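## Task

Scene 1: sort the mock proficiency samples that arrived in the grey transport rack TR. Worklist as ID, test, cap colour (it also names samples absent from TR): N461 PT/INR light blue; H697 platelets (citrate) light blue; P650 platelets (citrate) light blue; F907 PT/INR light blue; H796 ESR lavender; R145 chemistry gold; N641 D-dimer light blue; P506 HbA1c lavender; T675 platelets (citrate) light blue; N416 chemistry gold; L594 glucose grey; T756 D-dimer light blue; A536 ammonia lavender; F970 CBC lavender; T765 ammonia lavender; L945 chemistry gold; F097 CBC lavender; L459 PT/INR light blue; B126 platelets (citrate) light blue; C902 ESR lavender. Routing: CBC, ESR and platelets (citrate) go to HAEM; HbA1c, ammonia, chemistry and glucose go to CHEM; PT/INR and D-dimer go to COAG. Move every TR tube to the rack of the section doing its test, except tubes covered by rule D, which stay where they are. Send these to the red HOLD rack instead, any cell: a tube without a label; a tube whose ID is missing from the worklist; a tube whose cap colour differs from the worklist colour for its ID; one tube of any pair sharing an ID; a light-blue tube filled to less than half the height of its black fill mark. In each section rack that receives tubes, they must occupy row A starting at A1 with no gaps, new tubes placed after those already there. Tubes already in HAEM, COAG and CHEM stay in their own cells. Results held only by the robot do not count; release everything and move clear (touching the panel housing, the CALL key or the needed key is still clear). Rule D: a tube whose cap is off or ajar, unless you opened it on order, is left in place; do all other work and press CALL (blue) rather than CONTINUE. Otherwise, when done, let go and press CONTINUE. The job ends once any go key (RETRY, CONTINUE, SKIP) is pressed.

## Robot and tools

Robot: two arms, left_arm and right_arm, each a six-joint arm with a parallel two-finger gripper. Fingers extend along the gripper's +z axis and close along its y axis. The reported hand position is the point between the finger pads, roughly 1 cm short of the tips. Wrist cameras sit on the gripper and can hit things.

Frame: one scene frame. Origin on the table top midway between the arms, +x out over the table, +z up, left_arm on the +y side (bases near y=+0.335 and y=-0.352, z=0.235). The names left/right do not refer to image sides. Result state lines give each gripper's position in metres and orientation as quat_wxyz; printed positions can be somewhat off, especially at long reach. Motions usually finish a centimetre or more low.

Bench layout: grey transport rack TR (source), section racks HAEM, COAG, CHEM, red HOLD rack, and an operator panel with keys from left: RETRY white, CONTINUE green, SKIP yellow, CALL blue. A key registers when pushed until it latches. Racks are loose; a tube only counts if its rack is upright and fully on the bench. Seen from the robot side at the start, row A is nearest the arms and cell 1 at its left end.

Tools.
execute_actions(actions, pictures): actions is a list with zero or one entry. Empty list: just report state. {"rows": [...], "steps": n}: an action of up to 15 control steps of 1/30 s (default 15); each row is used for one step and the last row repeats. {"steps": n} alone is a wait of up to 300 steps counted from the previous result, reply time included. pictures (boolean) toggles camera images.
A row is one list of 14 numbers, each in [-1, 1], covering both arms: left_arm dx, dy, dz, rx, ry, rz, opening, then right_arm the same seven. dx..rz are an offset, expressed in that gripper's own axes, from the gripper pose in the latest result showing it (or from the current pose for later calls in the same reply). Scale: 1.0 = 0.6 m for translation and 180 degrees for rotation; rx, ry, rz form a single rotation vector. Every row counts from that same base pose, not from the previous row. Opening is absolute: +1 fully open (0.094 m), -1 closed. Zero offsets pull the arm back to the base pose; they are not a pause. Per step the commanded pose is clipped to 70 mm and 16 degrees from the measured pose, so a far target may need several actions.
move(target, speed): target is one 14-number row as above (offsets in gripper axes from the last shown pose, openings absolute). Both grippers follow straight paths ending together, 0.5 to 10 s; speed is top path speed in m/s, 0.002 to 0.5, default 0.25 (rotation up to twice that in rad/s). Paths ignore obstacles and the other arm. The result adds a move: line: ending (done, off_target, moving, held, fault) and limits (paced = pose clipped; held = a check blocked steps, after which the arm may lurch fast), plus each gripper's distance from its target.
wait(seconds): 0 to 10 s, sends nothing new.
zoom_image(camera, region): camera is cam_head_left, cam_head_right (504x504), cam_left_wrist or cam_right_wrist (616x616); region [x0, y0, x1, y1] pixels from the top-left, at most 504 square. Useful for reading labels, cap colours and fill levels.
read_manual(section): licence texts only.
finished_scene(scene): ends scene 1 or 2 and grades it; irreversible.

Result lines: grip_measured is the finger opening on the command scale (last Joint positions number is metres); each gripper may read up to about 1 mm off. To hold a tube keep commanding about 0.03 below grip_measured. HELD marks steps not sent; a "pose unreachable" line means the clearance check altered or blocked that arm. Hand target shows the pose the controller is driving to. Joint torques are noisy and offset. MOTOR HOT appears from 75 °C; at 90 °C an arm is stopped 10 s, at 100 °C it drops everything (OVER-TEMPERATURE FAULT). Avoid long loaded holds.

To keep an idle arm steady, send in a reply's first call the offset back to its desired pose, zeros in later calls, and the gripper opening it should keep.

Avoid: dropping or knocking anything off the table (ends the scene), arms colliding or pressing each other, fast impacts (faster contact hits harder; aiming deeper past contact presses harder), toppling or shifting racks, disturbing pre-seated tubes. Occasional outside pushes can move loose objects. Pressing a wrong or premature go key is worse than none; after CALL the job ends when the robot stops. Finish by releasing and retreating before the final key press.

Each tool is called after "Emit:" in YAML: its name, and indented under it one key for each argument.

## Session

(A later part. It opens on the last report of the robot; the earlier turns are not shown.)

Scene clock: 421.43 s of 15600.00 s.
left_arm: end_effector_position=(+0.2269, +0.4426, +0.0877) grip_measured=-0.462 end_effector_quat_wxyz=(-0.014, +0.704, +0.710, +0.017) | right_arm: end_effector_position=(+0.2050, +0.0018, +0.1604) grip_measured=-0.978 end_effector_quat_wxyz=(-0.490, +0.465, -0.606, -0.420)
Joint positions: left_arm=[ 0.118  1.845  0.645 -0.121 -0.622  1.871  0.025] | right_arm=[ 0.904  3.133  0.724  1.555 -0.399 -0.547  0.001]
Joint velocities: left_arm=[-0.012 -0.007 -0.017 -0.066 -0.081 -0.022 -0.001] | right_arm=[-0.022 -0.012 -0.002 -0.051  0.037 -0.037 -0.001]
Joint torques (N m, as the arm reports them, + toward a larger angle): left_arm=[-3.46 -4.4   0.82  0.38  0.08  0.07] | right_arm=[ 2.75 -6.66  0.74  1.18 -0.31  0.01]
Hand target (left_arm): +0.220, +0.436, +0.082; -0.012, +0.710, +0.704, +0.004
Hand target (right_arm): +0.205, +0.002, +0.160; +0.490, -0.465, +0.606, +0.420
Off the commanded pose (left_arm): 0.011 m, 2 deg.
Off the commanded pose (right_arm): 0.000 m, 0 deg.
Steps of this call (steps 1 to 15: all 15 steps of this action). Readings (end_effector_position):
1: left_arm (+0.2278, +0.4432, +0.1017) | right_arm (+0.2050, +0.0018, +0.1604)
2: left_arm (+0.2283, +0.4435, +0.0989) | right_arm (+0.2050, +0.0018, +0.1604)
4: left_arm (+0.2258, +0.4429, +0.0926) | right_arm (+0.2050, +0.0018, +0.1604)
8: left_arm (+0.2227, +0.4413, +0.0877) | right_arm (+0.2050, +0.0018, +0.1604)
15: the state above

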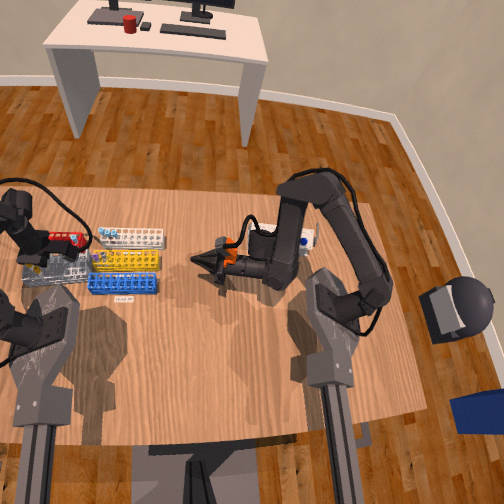

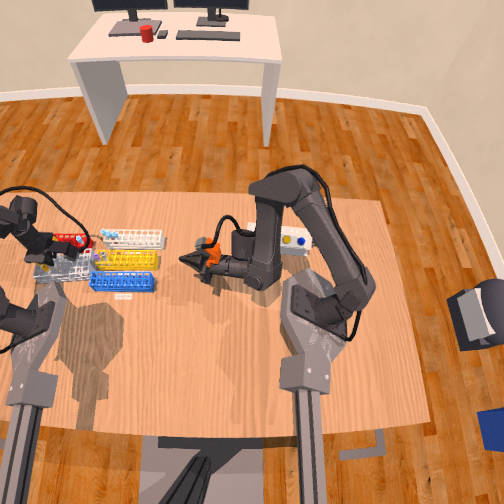

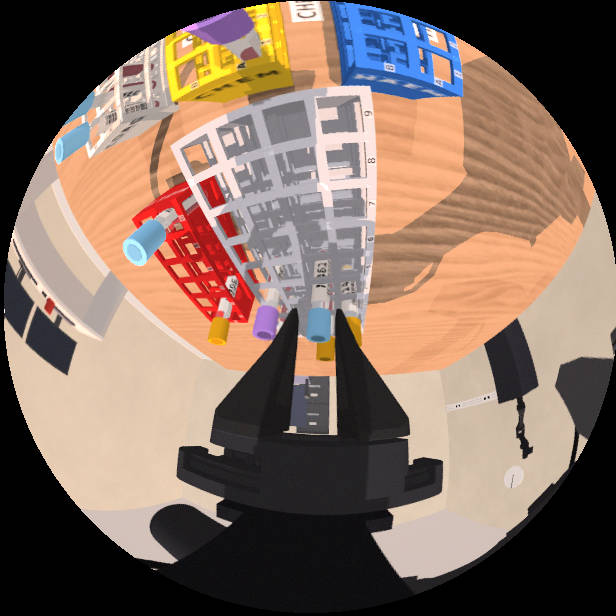

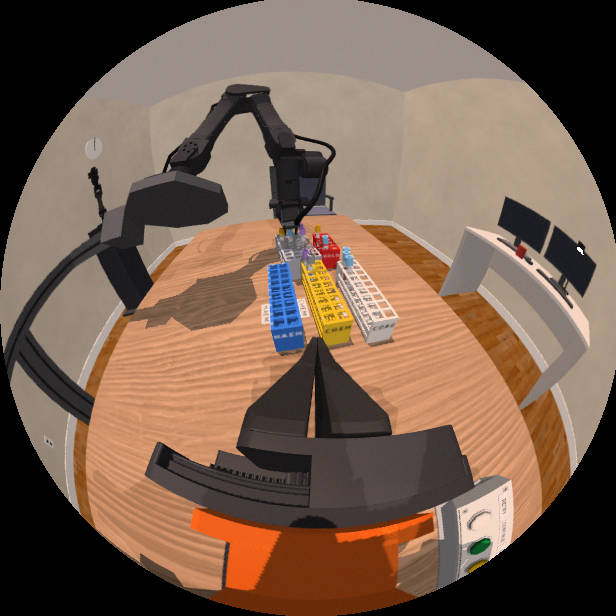

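Emit:
execute_actions:
  actions:
    - {"rows":[[0,-0.004,0,0.003,0,0,-0.73,0,0,0,0,0,0,-1]],"steps":10}
  pictures: false

Emit:
move:
  target: [0,0.006,-0.175,0,-0.008,0,-0.73,0,0,0,0,0,0,-1]
  speed: 0.15

Emit:
move:
  target: [-0.385,0.187,-0.02,-0.005,-0.004,0.003,-0.73,0,0,0,0,0,0,-1]
  speed: 0.2

Scene clock: 426.50 s of 15600.00 s.
left_arm: end_effector_position=(+0.2279, +0.4430, +0.0877) grip_measured=-0.714 end_effector_quat_wxyz=(-0.014, +0.703, +0.711, +0.019) | right_arm: end_effector_position=(+0.2050, +0.0018, +0.1604) grip_measured=-0.978 end_effector_quat_wxyz=(-0.490, +0.465, -0.606, -0.420)
Joint positions: left_arm=[ 0.118  1.845  0.645 -0.116 -0.622  1.871  0.013] | right_arm=[ 0.904  3.133  0.724  1.555 -0.399 -0.547  0.001]
Joint velocities: left_arm=[-0.007 -0.007  0.017 -0.066 -0.007  0.022 -0.   ] | right_arm=[-0.017 -0.022 -0.002  0.051 -0.051 -0.11   0.001]
Joint torques (N m, as the arm reports them, + toward a larger angle): left_arm=[-3.93 -5.7   1.75  0.12 -0.1   0.  ] | right_arm=[ 2.8  -6.75  0.67  1.19 -0.3  -0.01]
Hand target (left_arm): +0.225, +0.443, +0.088; -0.018, +0.704, +0.710, +0.014
Hand target (right_arm): +0.205, +0.002, +0.160; +0.490, -0.465, +0.606, +0.420
Off the commanded pose (left_arm): 0.003 m, 1 deg.
Off the commanded pose (right_arm): 0.000 m, 0 deg.
Steps of this call (steps 1 to 90: nothing new was sent; then 1.73 s passed at rest; steps 91 to 100: all 10 steps of this action). Readings (end_effector_position):
91: left_arm (+0.2280, +0.4429, +0.0877) | right_arm (+0.2050, +0.0018, +0.1604)
92: left_arm (+0.2279, +0.4430, +0.0877) | right_arm (+0.2050, +0.0018, +0.1604)
94: left_arm (+0.2279, +0.4430, +0.0877) | right_arm (+0.2050, +0.0018, +0.1604)
98: left_arm (+0.2279, +0.4430, +0.0877) | right_arm (+0.2050, +0.0018, +0.1604)
100: the state above

Scene clock: 428.13 s of 15600.00 s.
left_arm: end_effector_position=(+0.2267, +0.4380, +0.1845) grip_measured=-0.714 end_effector_quat_wxyz=(-0.010, +0.702, +0.712, +0.004) | right_arm: end_effector_position=(+0.2050, +0.0018, +0.1604) grip_measured=-0.978 end_effector_quat_wxyz=(-0.490, +0.465, -0.606, -0.420)
Joint positions: left_arm=[-0.105  1.591  0.784 -0.696 -0.635  1.581  0.013] | right_arm=[ 0.904  3.133  0.724  1.555 -0.399 -0.547  0.001]
Joint velocities: left_arm=[ 0.007 -0.007  0.002 -0.007  0.051 -0.066  0.001] | right_arm=[ 0.002  0.007  0.007 -0.066  0.022 -0.066 -0.   ]
Joint torques (N m, as the arm reports them, + toward a larger angle): left_arm=[-4.94 -5.75  4.98 -0.01 -0.02 -0.1 ] | right_arm=[ 2.79 -6.77  0.6   1.19 -0.34 -0.02]
Hand target (left_arm): +0.232, +0.438, +0.193; -0.003, +0.703, +0.711, +0.010
Hand target (right_arm): +0.205, +0.002, +0.160; +0.490, -0.465, +0.606, +0.420
Off the commanded pose (left_arm): 0.009 m, 1 deg.
Off the commanded pose (right_arm): 0.000 m, 0 deg.
move: done

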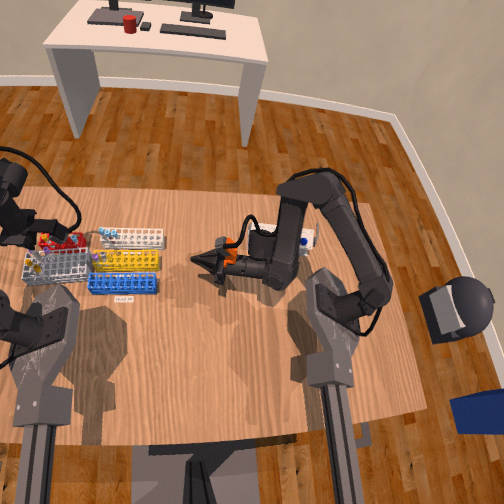

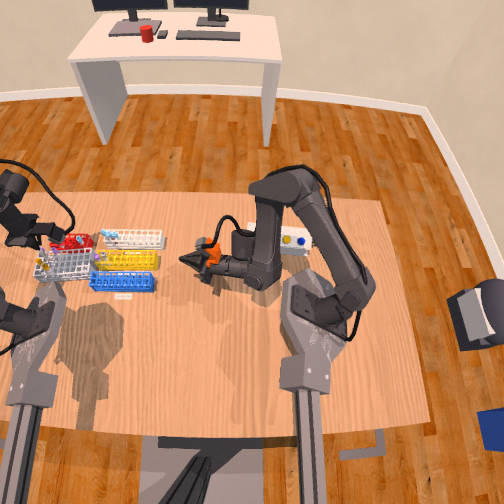

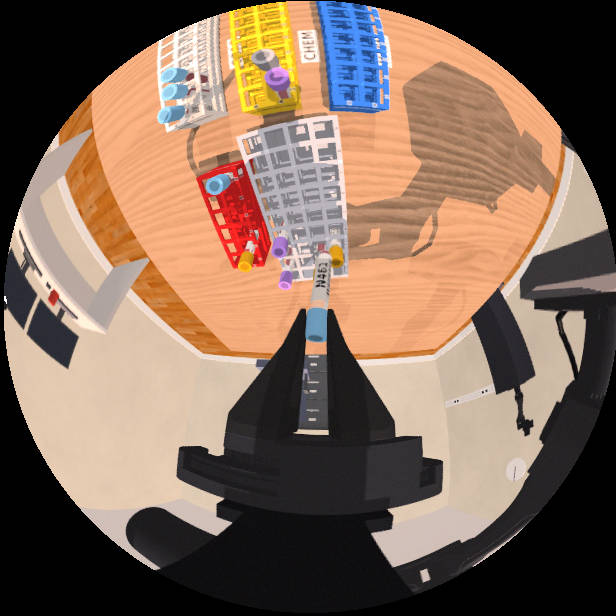

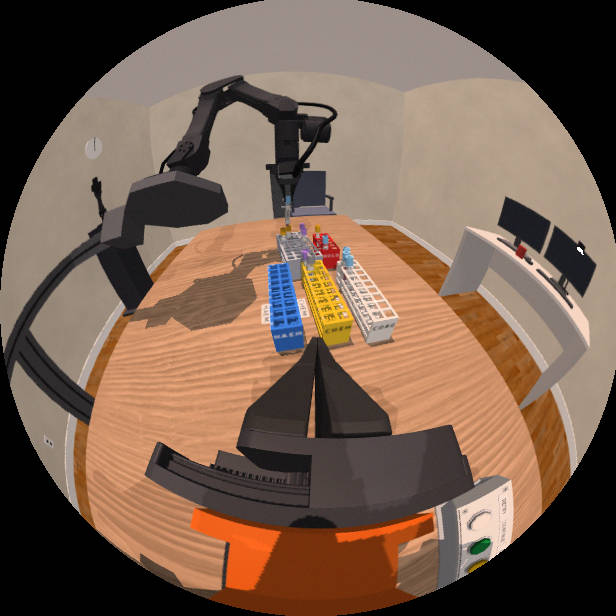

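Scene clock: 430.03 s of 15600.00 s.
left_arm: end_effector_position=(+0.3400, +0.2115, +0.1900) grip_measured=-0.714 end_effector_quat_wxyz=(+0.005, +0.702, +0.712, +0.013) | right_arm: end_effector_position=(+0.2050, +0.0018, +0.1604) grip_measured=-0.978 end_effector_quat_wxyz=(-0.490, +0.465, -0.606, -0.420)
Joint positions: left_arm=[-0.599  2.449  1.515 -0.88  -0.592  1.001  0.013] | right_arm=[ 0.904  3.133  0.724  1.555 -0.399 -0.547  0.001]
Joint velocities: left_arm=[-0.007 -0.012 -0.002 -0.037 -0.037  0.037 -0.001] | right_arm=[-0.007 -0.007 -0.002 -0.007  0.022 -0.007  0.001]
Joint torques (N m, as the arm reports them, + toward a larger angle): left_arm=[-7.5  -7.75  5.71  0.12  0.16 -0.02] | right_arm=[ 2.78 -6.67  0.68  1.18 -0.32  0.  ]
Hand target (left_arm): +0.337, +0.204, +0.191; +0.003, +0.706, +0.708, +0.004
Hand target (right_arm): +0.205, +0.002, +0.160; +0.490, -0.465, +0.606, +0.420
Off the commanded pose (left_arm): 0.004 m, 1 deg.
Off the commanded pose (right_arm): 0.000 m, 0 deg.
move: done

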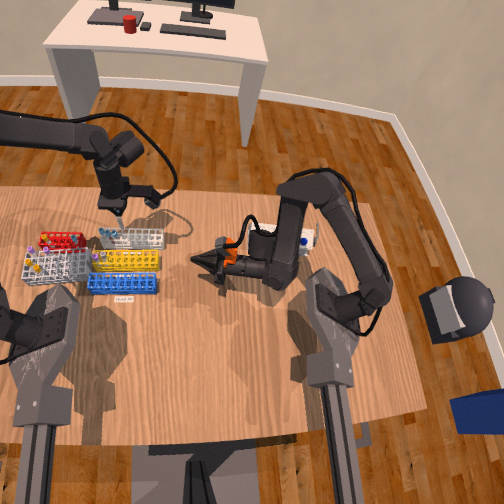

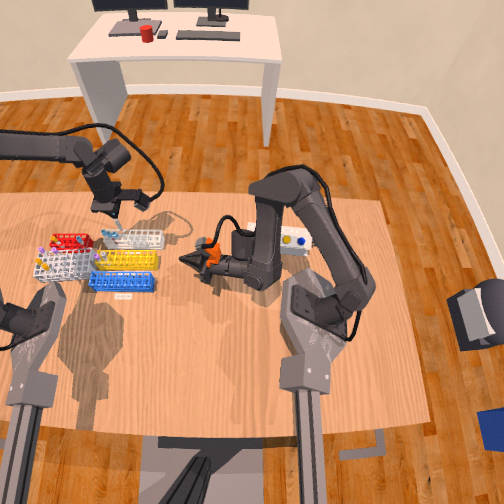

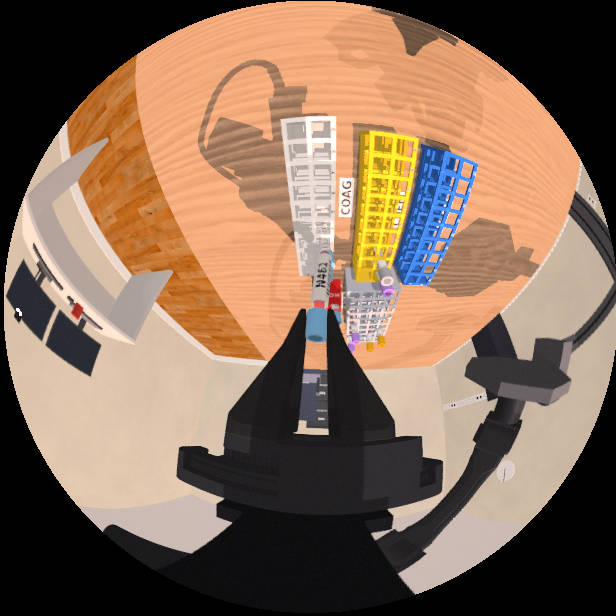

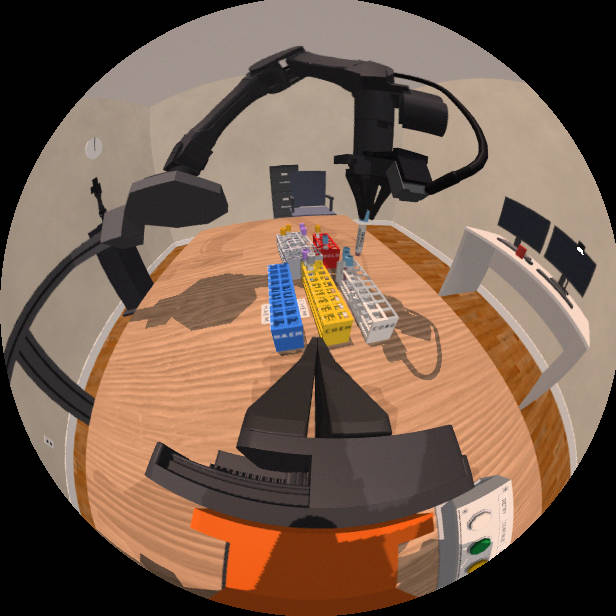

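Emit:
move:
  target: [0,-0.05,-0.04,0,0,-0.75,-0.73,0,0,0,0,0,0,-1]
  speed: 0.5

Emit:
zoom_image:
  camera: "cam_right_wrist"
  region: [290,170,400,280]

Emit:
zoom_image:
  camera: "cam_left_wrist"
  region: [240,200,400,360]

Emit:
move:
  target: [-0.035,-0.035,0.04,0,0,0.755,-0.73,0,0,0,0,0,0,-1]
  speed: 0.5

Scene clock: 437.73 s of 15600.00 s.
left_arm: end_effector_position=(+0.3142, +0.2114, +0.2050) grip_measured=-0.714 end_effector_quat_wxyz=(+0.010, -0.396, +0.918, -0.001) | right_arm: end_effector_position=(+0.2050, +0.0018, +0.1604) grip_measured=-0.978 end_effector_quat_wxyz=(-0.490, +0.465, -0.606, -0.420)
Joint positions: left_arm=[-0.648  2.374  1.421 -0.893 -0.571 -1.426  0.013] | right_arm=[ 0.904  3.133  0.724  1.555 -0.399 -0.547  0.001]
Joint velocities: left_arm=[-0.002 -0.017 -0.007 -0.051 -0.037 -0.051  0.   ] | right_arm=[-0.007 -0.002 -0.002 -0.007  0.037 -0.037  0.   ]
Joint torques (N m, as the arm reports them, + toward a larger angle): left_arm=[-7.78 -9.35  3.77  0.07 -0.04 -0.02] | right_arm=[ 2.81 -6.7   0.66  1.22 -0.33  0.  ]
Hand target (left_arm): +0.310, +0.211, +0.213; +0.013, -0.389, +0.921, -0.000
Hand target (right_arm): +0.205, +0.002, +0.160; +0.490, -0.465, +0.606, +0.420
Off the commanded pose (left_arm): 0.009 m, 1 deg.
Off the commanded pose (right_arm): 0.000 m, 0 deg.
After step 90, 1.60 s passed at rest.
move: done

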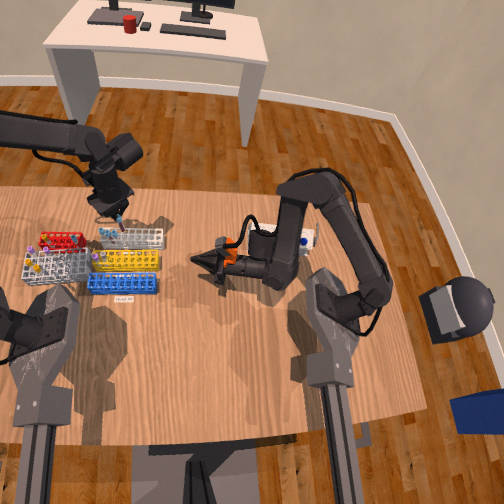

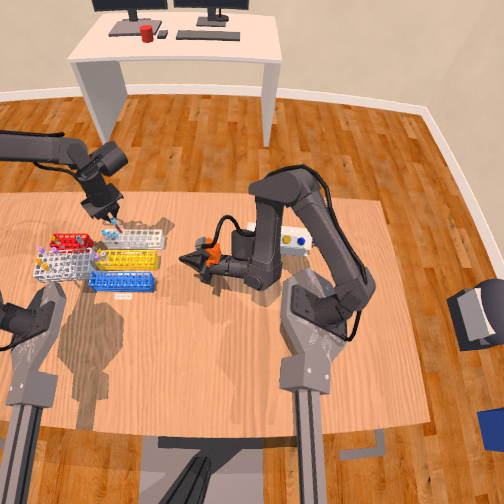

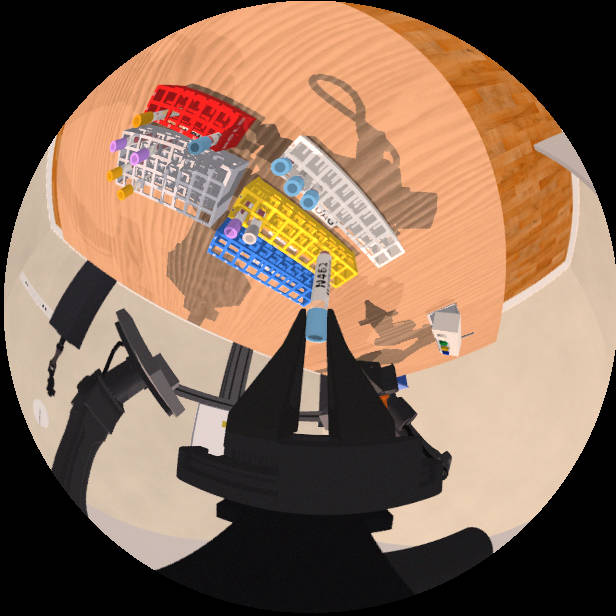

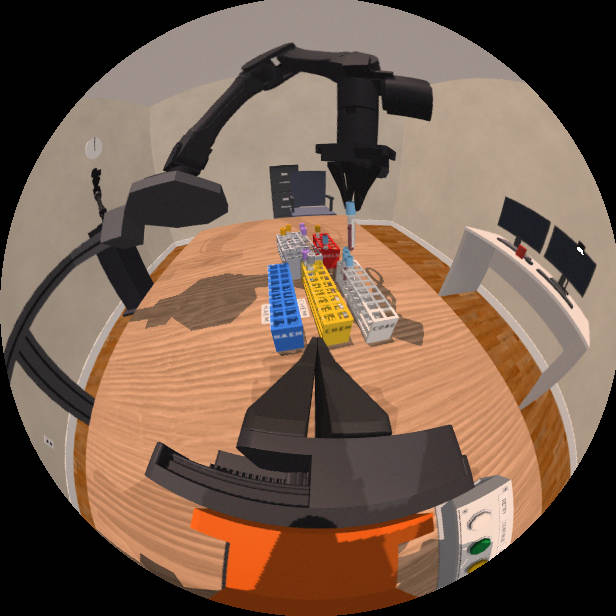

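Region (290, 170, 400, 280) of cam_right_wrist's 616x616 image, scaled by 4.582, with more detail than that image has.

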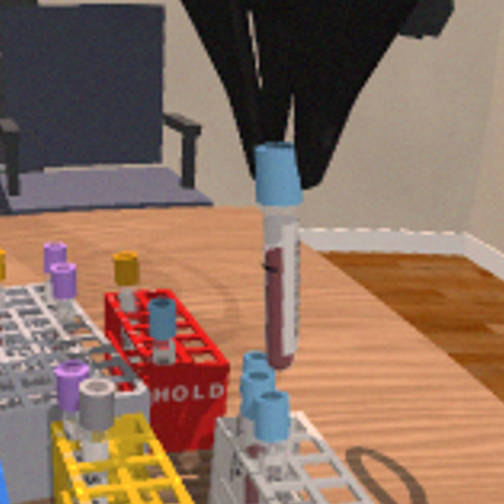

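Region (240, 200, 400, 360) of cam_left_wrist's 616x616 image, scaled by 3.150, with more detail than that image has.

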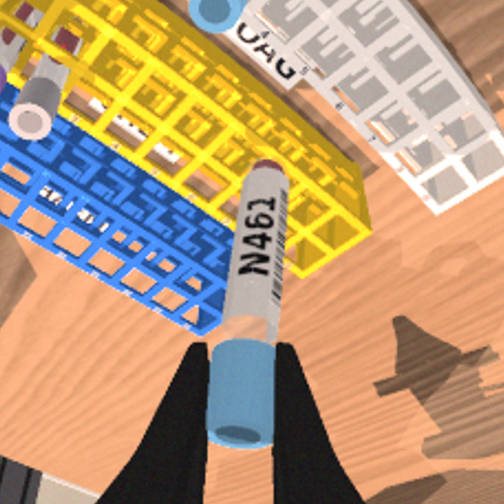

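Scene clock: 440.87 s of 15600.00 s.
left_arm: end_effector_position=(+0.3389, +0.2158, +0.1840) grip_measured=-0.714 end_effector_quat_wxyz=(-0.001, +0.703, +0.711, +0.008) | right_arm: end_effector_position=(+0.2050, +0.0018, +0.1604) grip_measured=-0.978 end_effector_quat_wxyz=(-0.490, +0.465, -0.606, -0.420)
Joint positions: left_arm=[-0.582  2.452  1.509 -0.875 -0.59   1.016  0.013] | right_arm=[ 0.904  3.133  0.724  1.555 -0.399 -0.547  0.001]
Joint velocities: left_arm=[-0.002 -0.012  0.002 -0.007  0.022  0.051 -0.001] | right_arm=[-0.022  0.002  0.012  0.037 -0.022 -0.095 -0.001]
Joint torques (N m, as the arm reports them, + toward a larger angle): left_arm=[-6.31 -7.6   5.33  0.43 -0.02  0.05] | right_arm=[ 2.83 -6.77  0.72  1.21 -0.32  0.  ]
Hand target (left_arm): +0.344, +0.212, +0.181; +0.004, +0.703, +0.712, +0.009
Hand target (right_arm): +0.205, +0.002, +0.160; +0.490, -0.465, +0.606, +0.420
Off the commanded pose (left_arm): 0.007 m, 1 deg.
Off the commanded pose (right_arm): 0.000 m, 0 deg.
move: done

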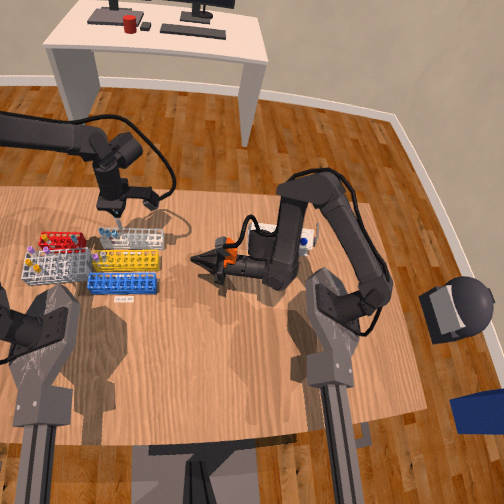

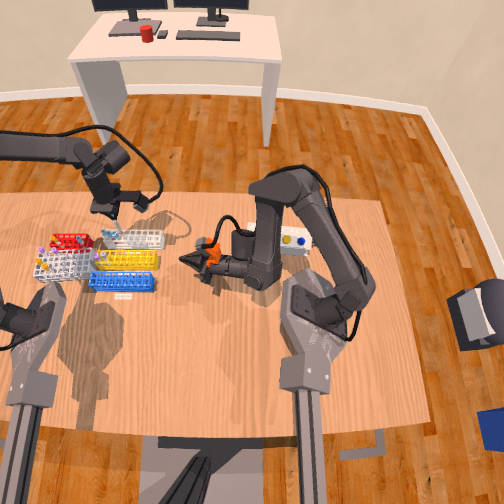

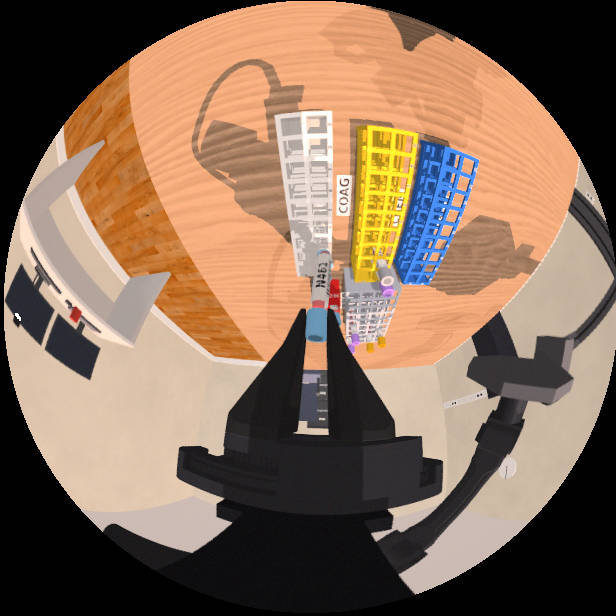

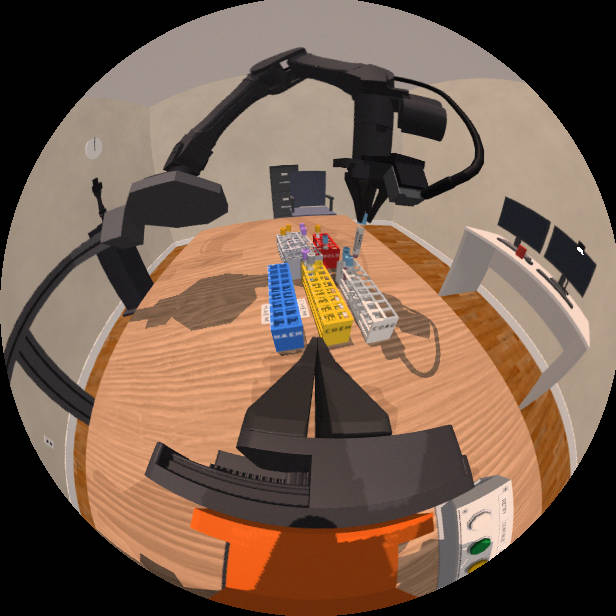

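Emit:
execute_actions:
  actions:
    - {"rows":[[-0.008,-0.012,0.043,-0.028,0,0.004,-0.73,0,0,0,0,0,0,-1]]}
  pictures: false

Emit:
execute_actions:
  actions:
    - {"rows":[[-0.006,-0.009,0.04,0,0,0.004,-0.73,0,0,0,0,0,0,-1]]}

Emit:
zoom_image:
  camera: "cam_left_wrist"
  region: [240,200,400,360]

Scene clock: 445.93 s of 15600.00 s.
left_arm: end_effector_position=(+0.3268, +0.2115, +0.1579) grip_measured=-0.714 end_effector_quat_wxyz=(+0.020, +0.710, +0.703, +0.035) | right_arm: end_effector_position=(+0.2050, +0.0018, +0.1604) grip_measured=-0.978 end_effector_quat_wxyz=(-0.490, +0.465, -0.606, -0.420)
Joint positions: left_arm=[-0.582  2.44   1.342 -0.654 -0.629  1.075  0.013] | right_arm=[ 0.904  3.133  0.724  1.555 -0.399 -0.547  0.001]
Joint velocities: left_arm=[ 0.017  0.012 -0.007  0.154 -0.051  0.051 -0.001] | right_arm=[-0.002  0.007 -0.002 -0.007 -0.022 -0.022 -0.001]
Joint torques (N m, as the arm reports them, + toward a larger angle): left_arm=[-5.92 -9.03  3.36  0.55 -0.1   0.01] | right_arm=[ 2.92 -6.72  0.64  1.22 -0.32 -0.02]
Hand target (left_arm): +0.332, +0.212, +0.158; +0.029, +0.707, +0.706, +0.039
Hand target (right_arm): +0.205, +0.002, +0.160; +0.490, -0.465, +0.606, +0.420
Off the commanded pose (left_arm): 0.005 m, 1 deg.
Off the commanded pose (right_arm): 0.000 m, 0 deg.
Steps of this call (steps 1 to 90: nothing new was sent; then 1.57 s passed at rest; steps 91 to 105: all 15 steps of this action). Readings (end_effector_position):
91: left_arm (+0.3392, +0.2152, +0.1811) | right_arm (+0.2050, +0.0018, +0.1604)
92: left_arm (+0.3375, +0.2148, +0.1771) | right_arm (+0.2050, +0.0018, +0.1604)
94: left_arm (+0.3267, +0.2155, +0.1667) | right_arm (+0.2050, +0.0018, +0.1604)
98: left_arm (+0.3159, +0.2164, +0.1575) | right_arm (+0.2050, +0.0018, +0.1604)
105: the state above

Scene clock: 446.43 s of 15600.00 s.
left_arm: end_effector_position=(+0.3272, +0.2107, +0.1399) grip_measured=-0.714 end_effector_quat_wxyz=(+0.023, +0.710, +0.702, +0.034) | right_arm: end_effector_position=(+0.2050, +0.0018, +0.1604) grip_measured=-0.978 end_effector_quat_wxyz=(-0.490, +0.465, -0.606, -0.420)
Joint positions: left_arm=[-0.556  2.468  1.316 -0.574 -0.632  1.112  0.013] | right_arm=[ 0.904  3.133  0.724  1.555 -0.399 -0.547  0.001]
Joint velocities: left_arm=[ 0.007  0.007  0.002  0.037 -0.022  0.022  0.001] | right_arm=[-0.007 -0.007 -0.007  0.007 -0.037 -0.051 -0.001]
Joint torques (N m, as the arm reports them, + toward a larger angle): left_arm=[-6.48 -7.47  2.95  0.59 -0.1   0.04] | right_arm=[ 2.78 -6.69  0.65  1.2  -0.3  -0.01]
Hand target (left_arm): +0.323, +0.209, +0.134; +0.020, +0.715, +0.698, +0.035
Hand target (right_arm): +0.205, +0.002, +0.160; +0.490, -0.465, +0.606, +0.420
Off the commanded pose (left_arm): 0.008 m, 1 deg.
Off the commanded pose (right_arm): 0.000 m, 0 deg.
Steps of this call (steps 1 to 15: all 15 steps of this action). Readings (end_effector_position):
1: left_arm (+0.3277, +0.2109, +0.1568) | right_arm (+0.2050, +0.0018, +0.1604)
2: left_arm (+0.3286, +0.2103, +0.1550) | right_arm (+0.2050, +0.0018, +0.1604)
4: left_arm (+0.3283, +0.2107, +0.1493) | right_arm (+0.2050, +0.0018, +0.1604)
8: left_arm (+0.3252, +0.2120, +0.1404) | right_arm (+0.2050, +0.0018, +0.1604)
15: the state above

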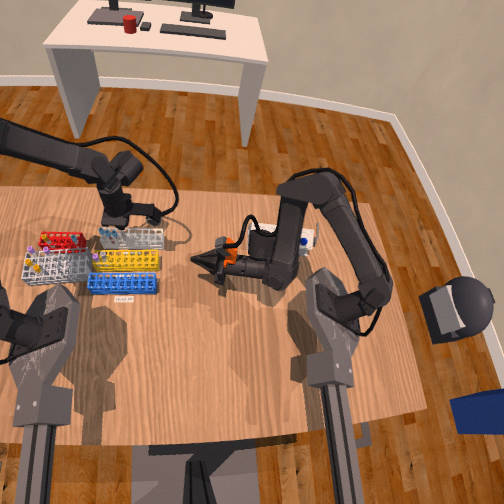

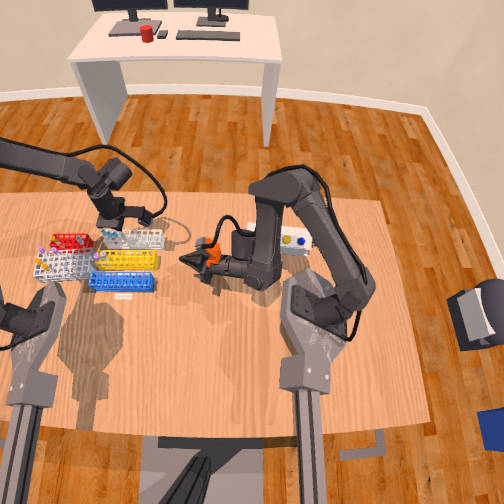

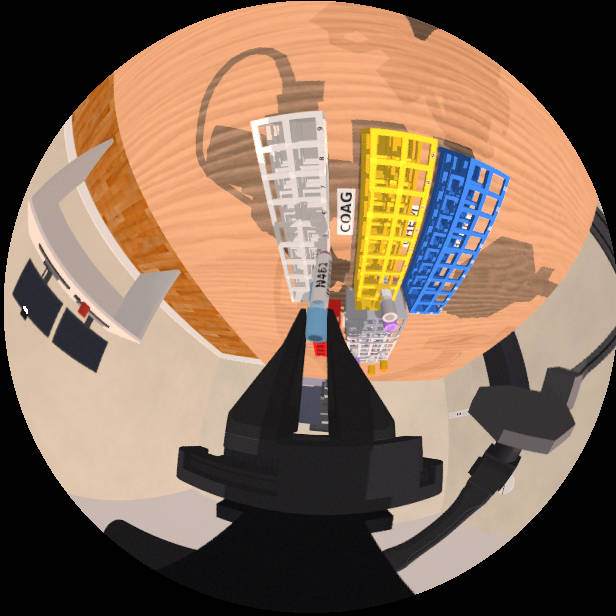

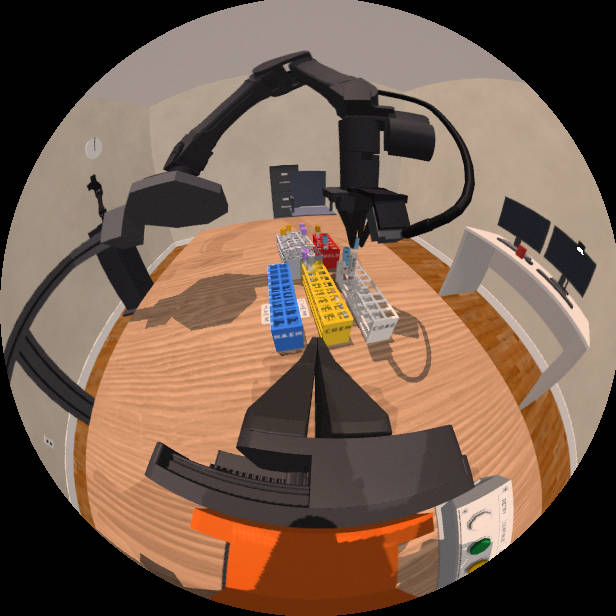

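Region (240, 200, 400, 360) of cam_left_wrist's 616x616 image, scaled by 3.150, with more detail than that image has.

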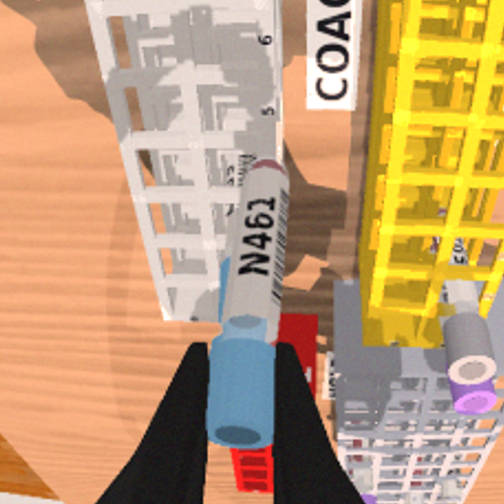

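Emit:
execute_actions:
  actions:
    - {"rows":[[0.003,0.02,-0.004,-0.012,0,0,-0.73,0,0,0,0,0,0,-1]]}

Emit:
zoom_image:
  camera: "cam_left_wrist"
  region: [240,200,400,360]

Scene clock: 449.83 s of 15600.00 s.
left_arm: end_effector_position=(+0.3316, +0.2112, +0.1403) grip_measured=-0.714 end_effector_quat_wxyz=(+0.027, +0.715, +0.697, +0.043) | right_arm: end_effector_position=(+0.2050, +0.0018, +0.1604) grip_measured=-0.978 end_effector_quat_wxyz=(-0.490, +0.465, -0.606, -0.420)
Joint positions: left_arm=[-0.556  2.468  1.316 -0.557 -0.645  1.136  0.013] | right_arm=[ 0.904  3.133  0.724  1.555 -0.399 -0.547  0.001]
Joint velocities: left_arm=[ 0.002 -0.002  0.002 -0.051 -0.022 -0.022  0.   ] | right_arm=[-0.012 -0.007  0.012 -0.037 -0.022 -0.022 -0.002]
Joint torques (N m, as the arm reports them, + toward a larger angle): left_arm=[-5.98 -9.13  4.08  0.63 -0.12  0.06] | right_arm=[ 2.79 -6.76  0.66  1.21 -0.3  -0.01]
Hand target (left_arm): +0.339, +0.212, +0.143; +0.036, +0.710, +0.702, +0.047
Hand target (right_arm): +0.205, +0.002, +0.160; +0.490, -0.465, +0.606, +0.420
Off the commanded pose (left_arm): 0.008 m, 1 deg.
Off the commanded pose (right_arm): 0.000 m, 0 deg.
Steps of this call (steps 1 to 87: nothing new was sent; steps 88 to 102: all 15 steps of this action). Readings (end_effector_position):
88: left_arm (+0.3284, +0.2106, +0.1400) | right_arm (+0.2050, +0.0018, +0.1604)
89: left_arm (+0.3290, +0.2107, +0.1400) | right_arm (+0.2050, +0.0018, +0.1604)
91: left_arm (+0.3299, +0.2110, +0.1401) | right_arm (+0.2050, +0.0018, +0.1604)
95: left_arm (+0.3310, +0.2112, +0.1402) | right_arm (+0.2050, +0.0018, +0.1604)
102: the state above

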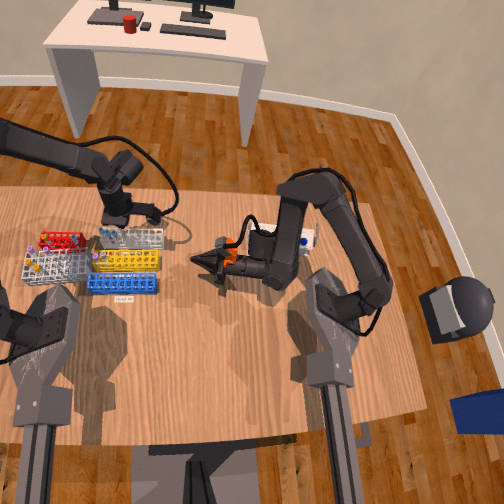

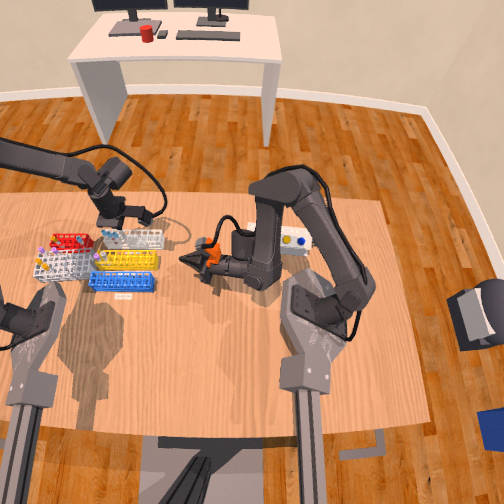

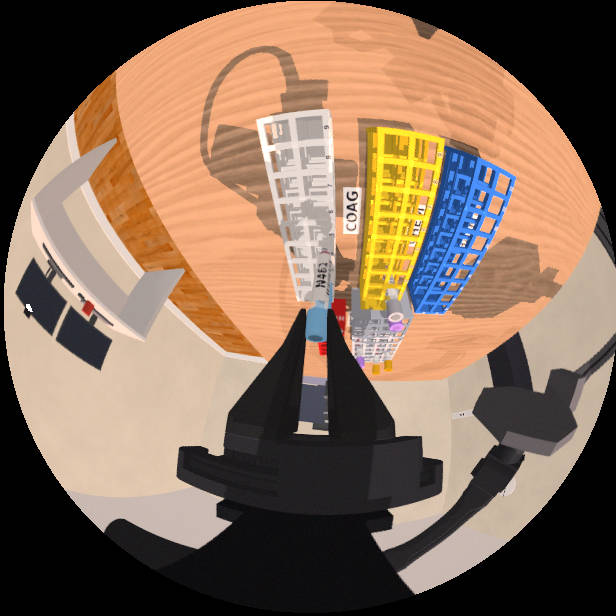

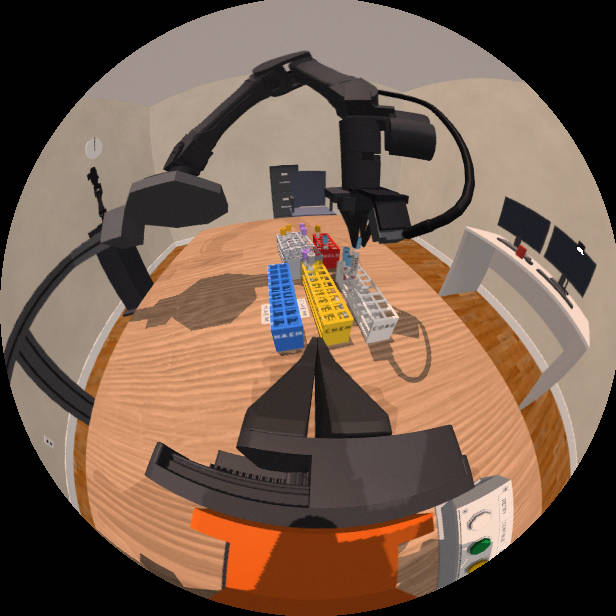

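Region (240, 200, 400, 360) of cam_left_wrist's 616x616 image, scaled by 3.150, with more detail than that image has.

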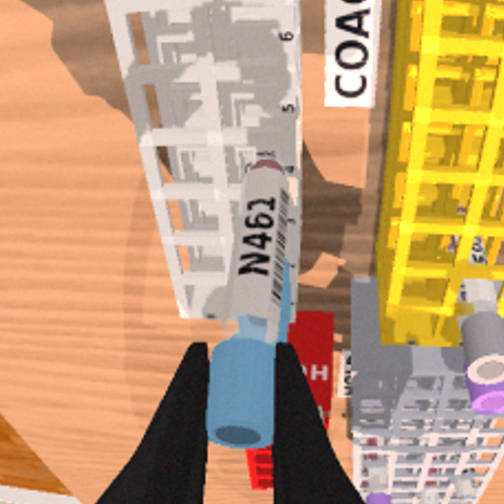

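Emit:
execute_actions:
  actions:
    - {"rows":[[0.005,0.012,0,-0.009,0.004,0,-0.73,0,0,0,0,0,0,-1]]}

Emit:
zoom_image:
  camera: "cam_left_wrist"
  region: [240,200,400,360]

Scene clock: 454.03 s of 15600.00 s.
left_arm: end_effector_position=(+0.3355, +0.2131, +0.1407) grip_measured=-0.714 end_effector_quat_wxyz=(+0.028, +0.717, +0.694, +0.054) | right_arm: end_effector_position=(+0.2050, +0.0018, +0.1604) grip_measured=-0.978 end_effector_quat_wxyz=(-0.490, +0.465, -0.606, -0.420)
Joint positions: left_arm=[-0.556  2.468  1.316 -0.544 -0.665  1.151  0.013] | right_arm=[ 0.904  3.133  0.724  1.555 -0.399 -0.547  0.001]
Joint velocities: left_arm=[-0.012  0.002 -0.027  0.007 -0.037  0.051 -0.001] | right_arm=[-0.022 -0.007 -0.002  0.007  0.037 -0.051 -0.   ]
Joint torques (N m, as the arm reports them, + toward a larger angle): left_arm=[-6.19 -8.92  3.62  0.59 -0.09  0.  ] | right_arm=[ 2.68 -6.64  0.77  1.18 -0.34 -0.02]
Hand target (left_arm): +0.339, +0.214, +0.141; +0.033, +0.714, +0.697, +0.057
Hand target (right_arm): +0.205, +0.002, +0.160; +0.490, -0.465, +0.606, +0.420
Off the commanded pose (left_arm): 0.003 m, 1 deg.
Off the commanded pose (right_arm): 0.000 m, 0 deg.
Steps of this call (steps 1 to 90: nothing new was sent; then 0.70 s passed at rest; steps 91 to 105: all 15 steps of this action). Readings (end_effector_position):
91: left_arm (+0.3322, +0.2115, +0.1403) | right_arm (+0.2050, +0.0018, +0.1604)
92: left_arm (+0.3327, +0.2119, +0.1404) | right_arm (+0.2050, +0.0018, +0.1604)
94: left_arm (+0.3338, +0.2124, +0.1405) | right_arm (+0.2050, +0.0018, +0.1604)
98: left_arm (+0.3349, +0.2129, +0.1407) | right_arm (+0.2050, +0.0018, +0.1604)
105: the state above

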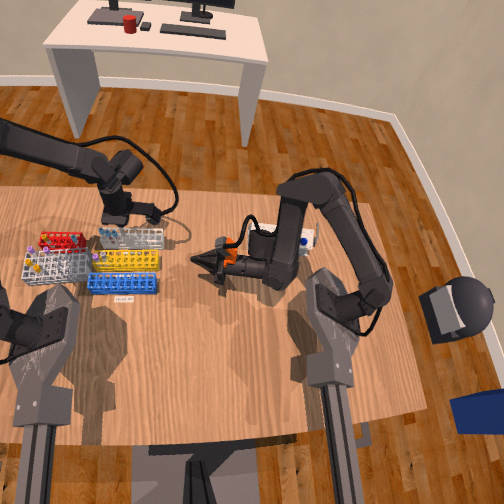

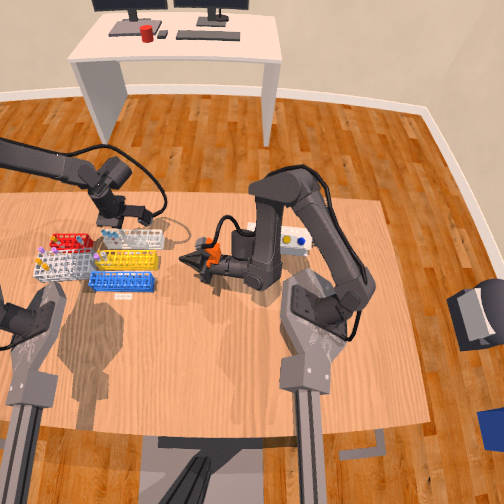

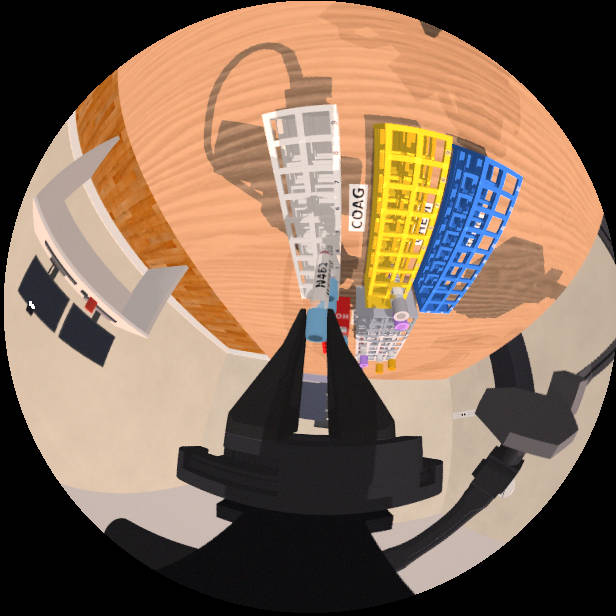

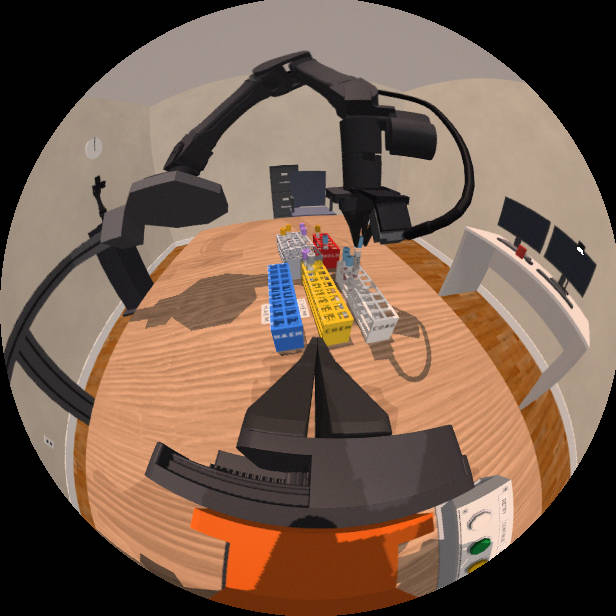

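Region (240, 200, 400, 360) of cam_left_wrist's 616x616 image, scaled by 3.150, with more detail than that image has.

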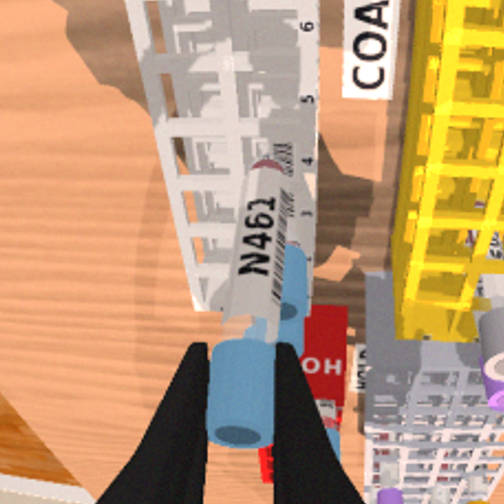

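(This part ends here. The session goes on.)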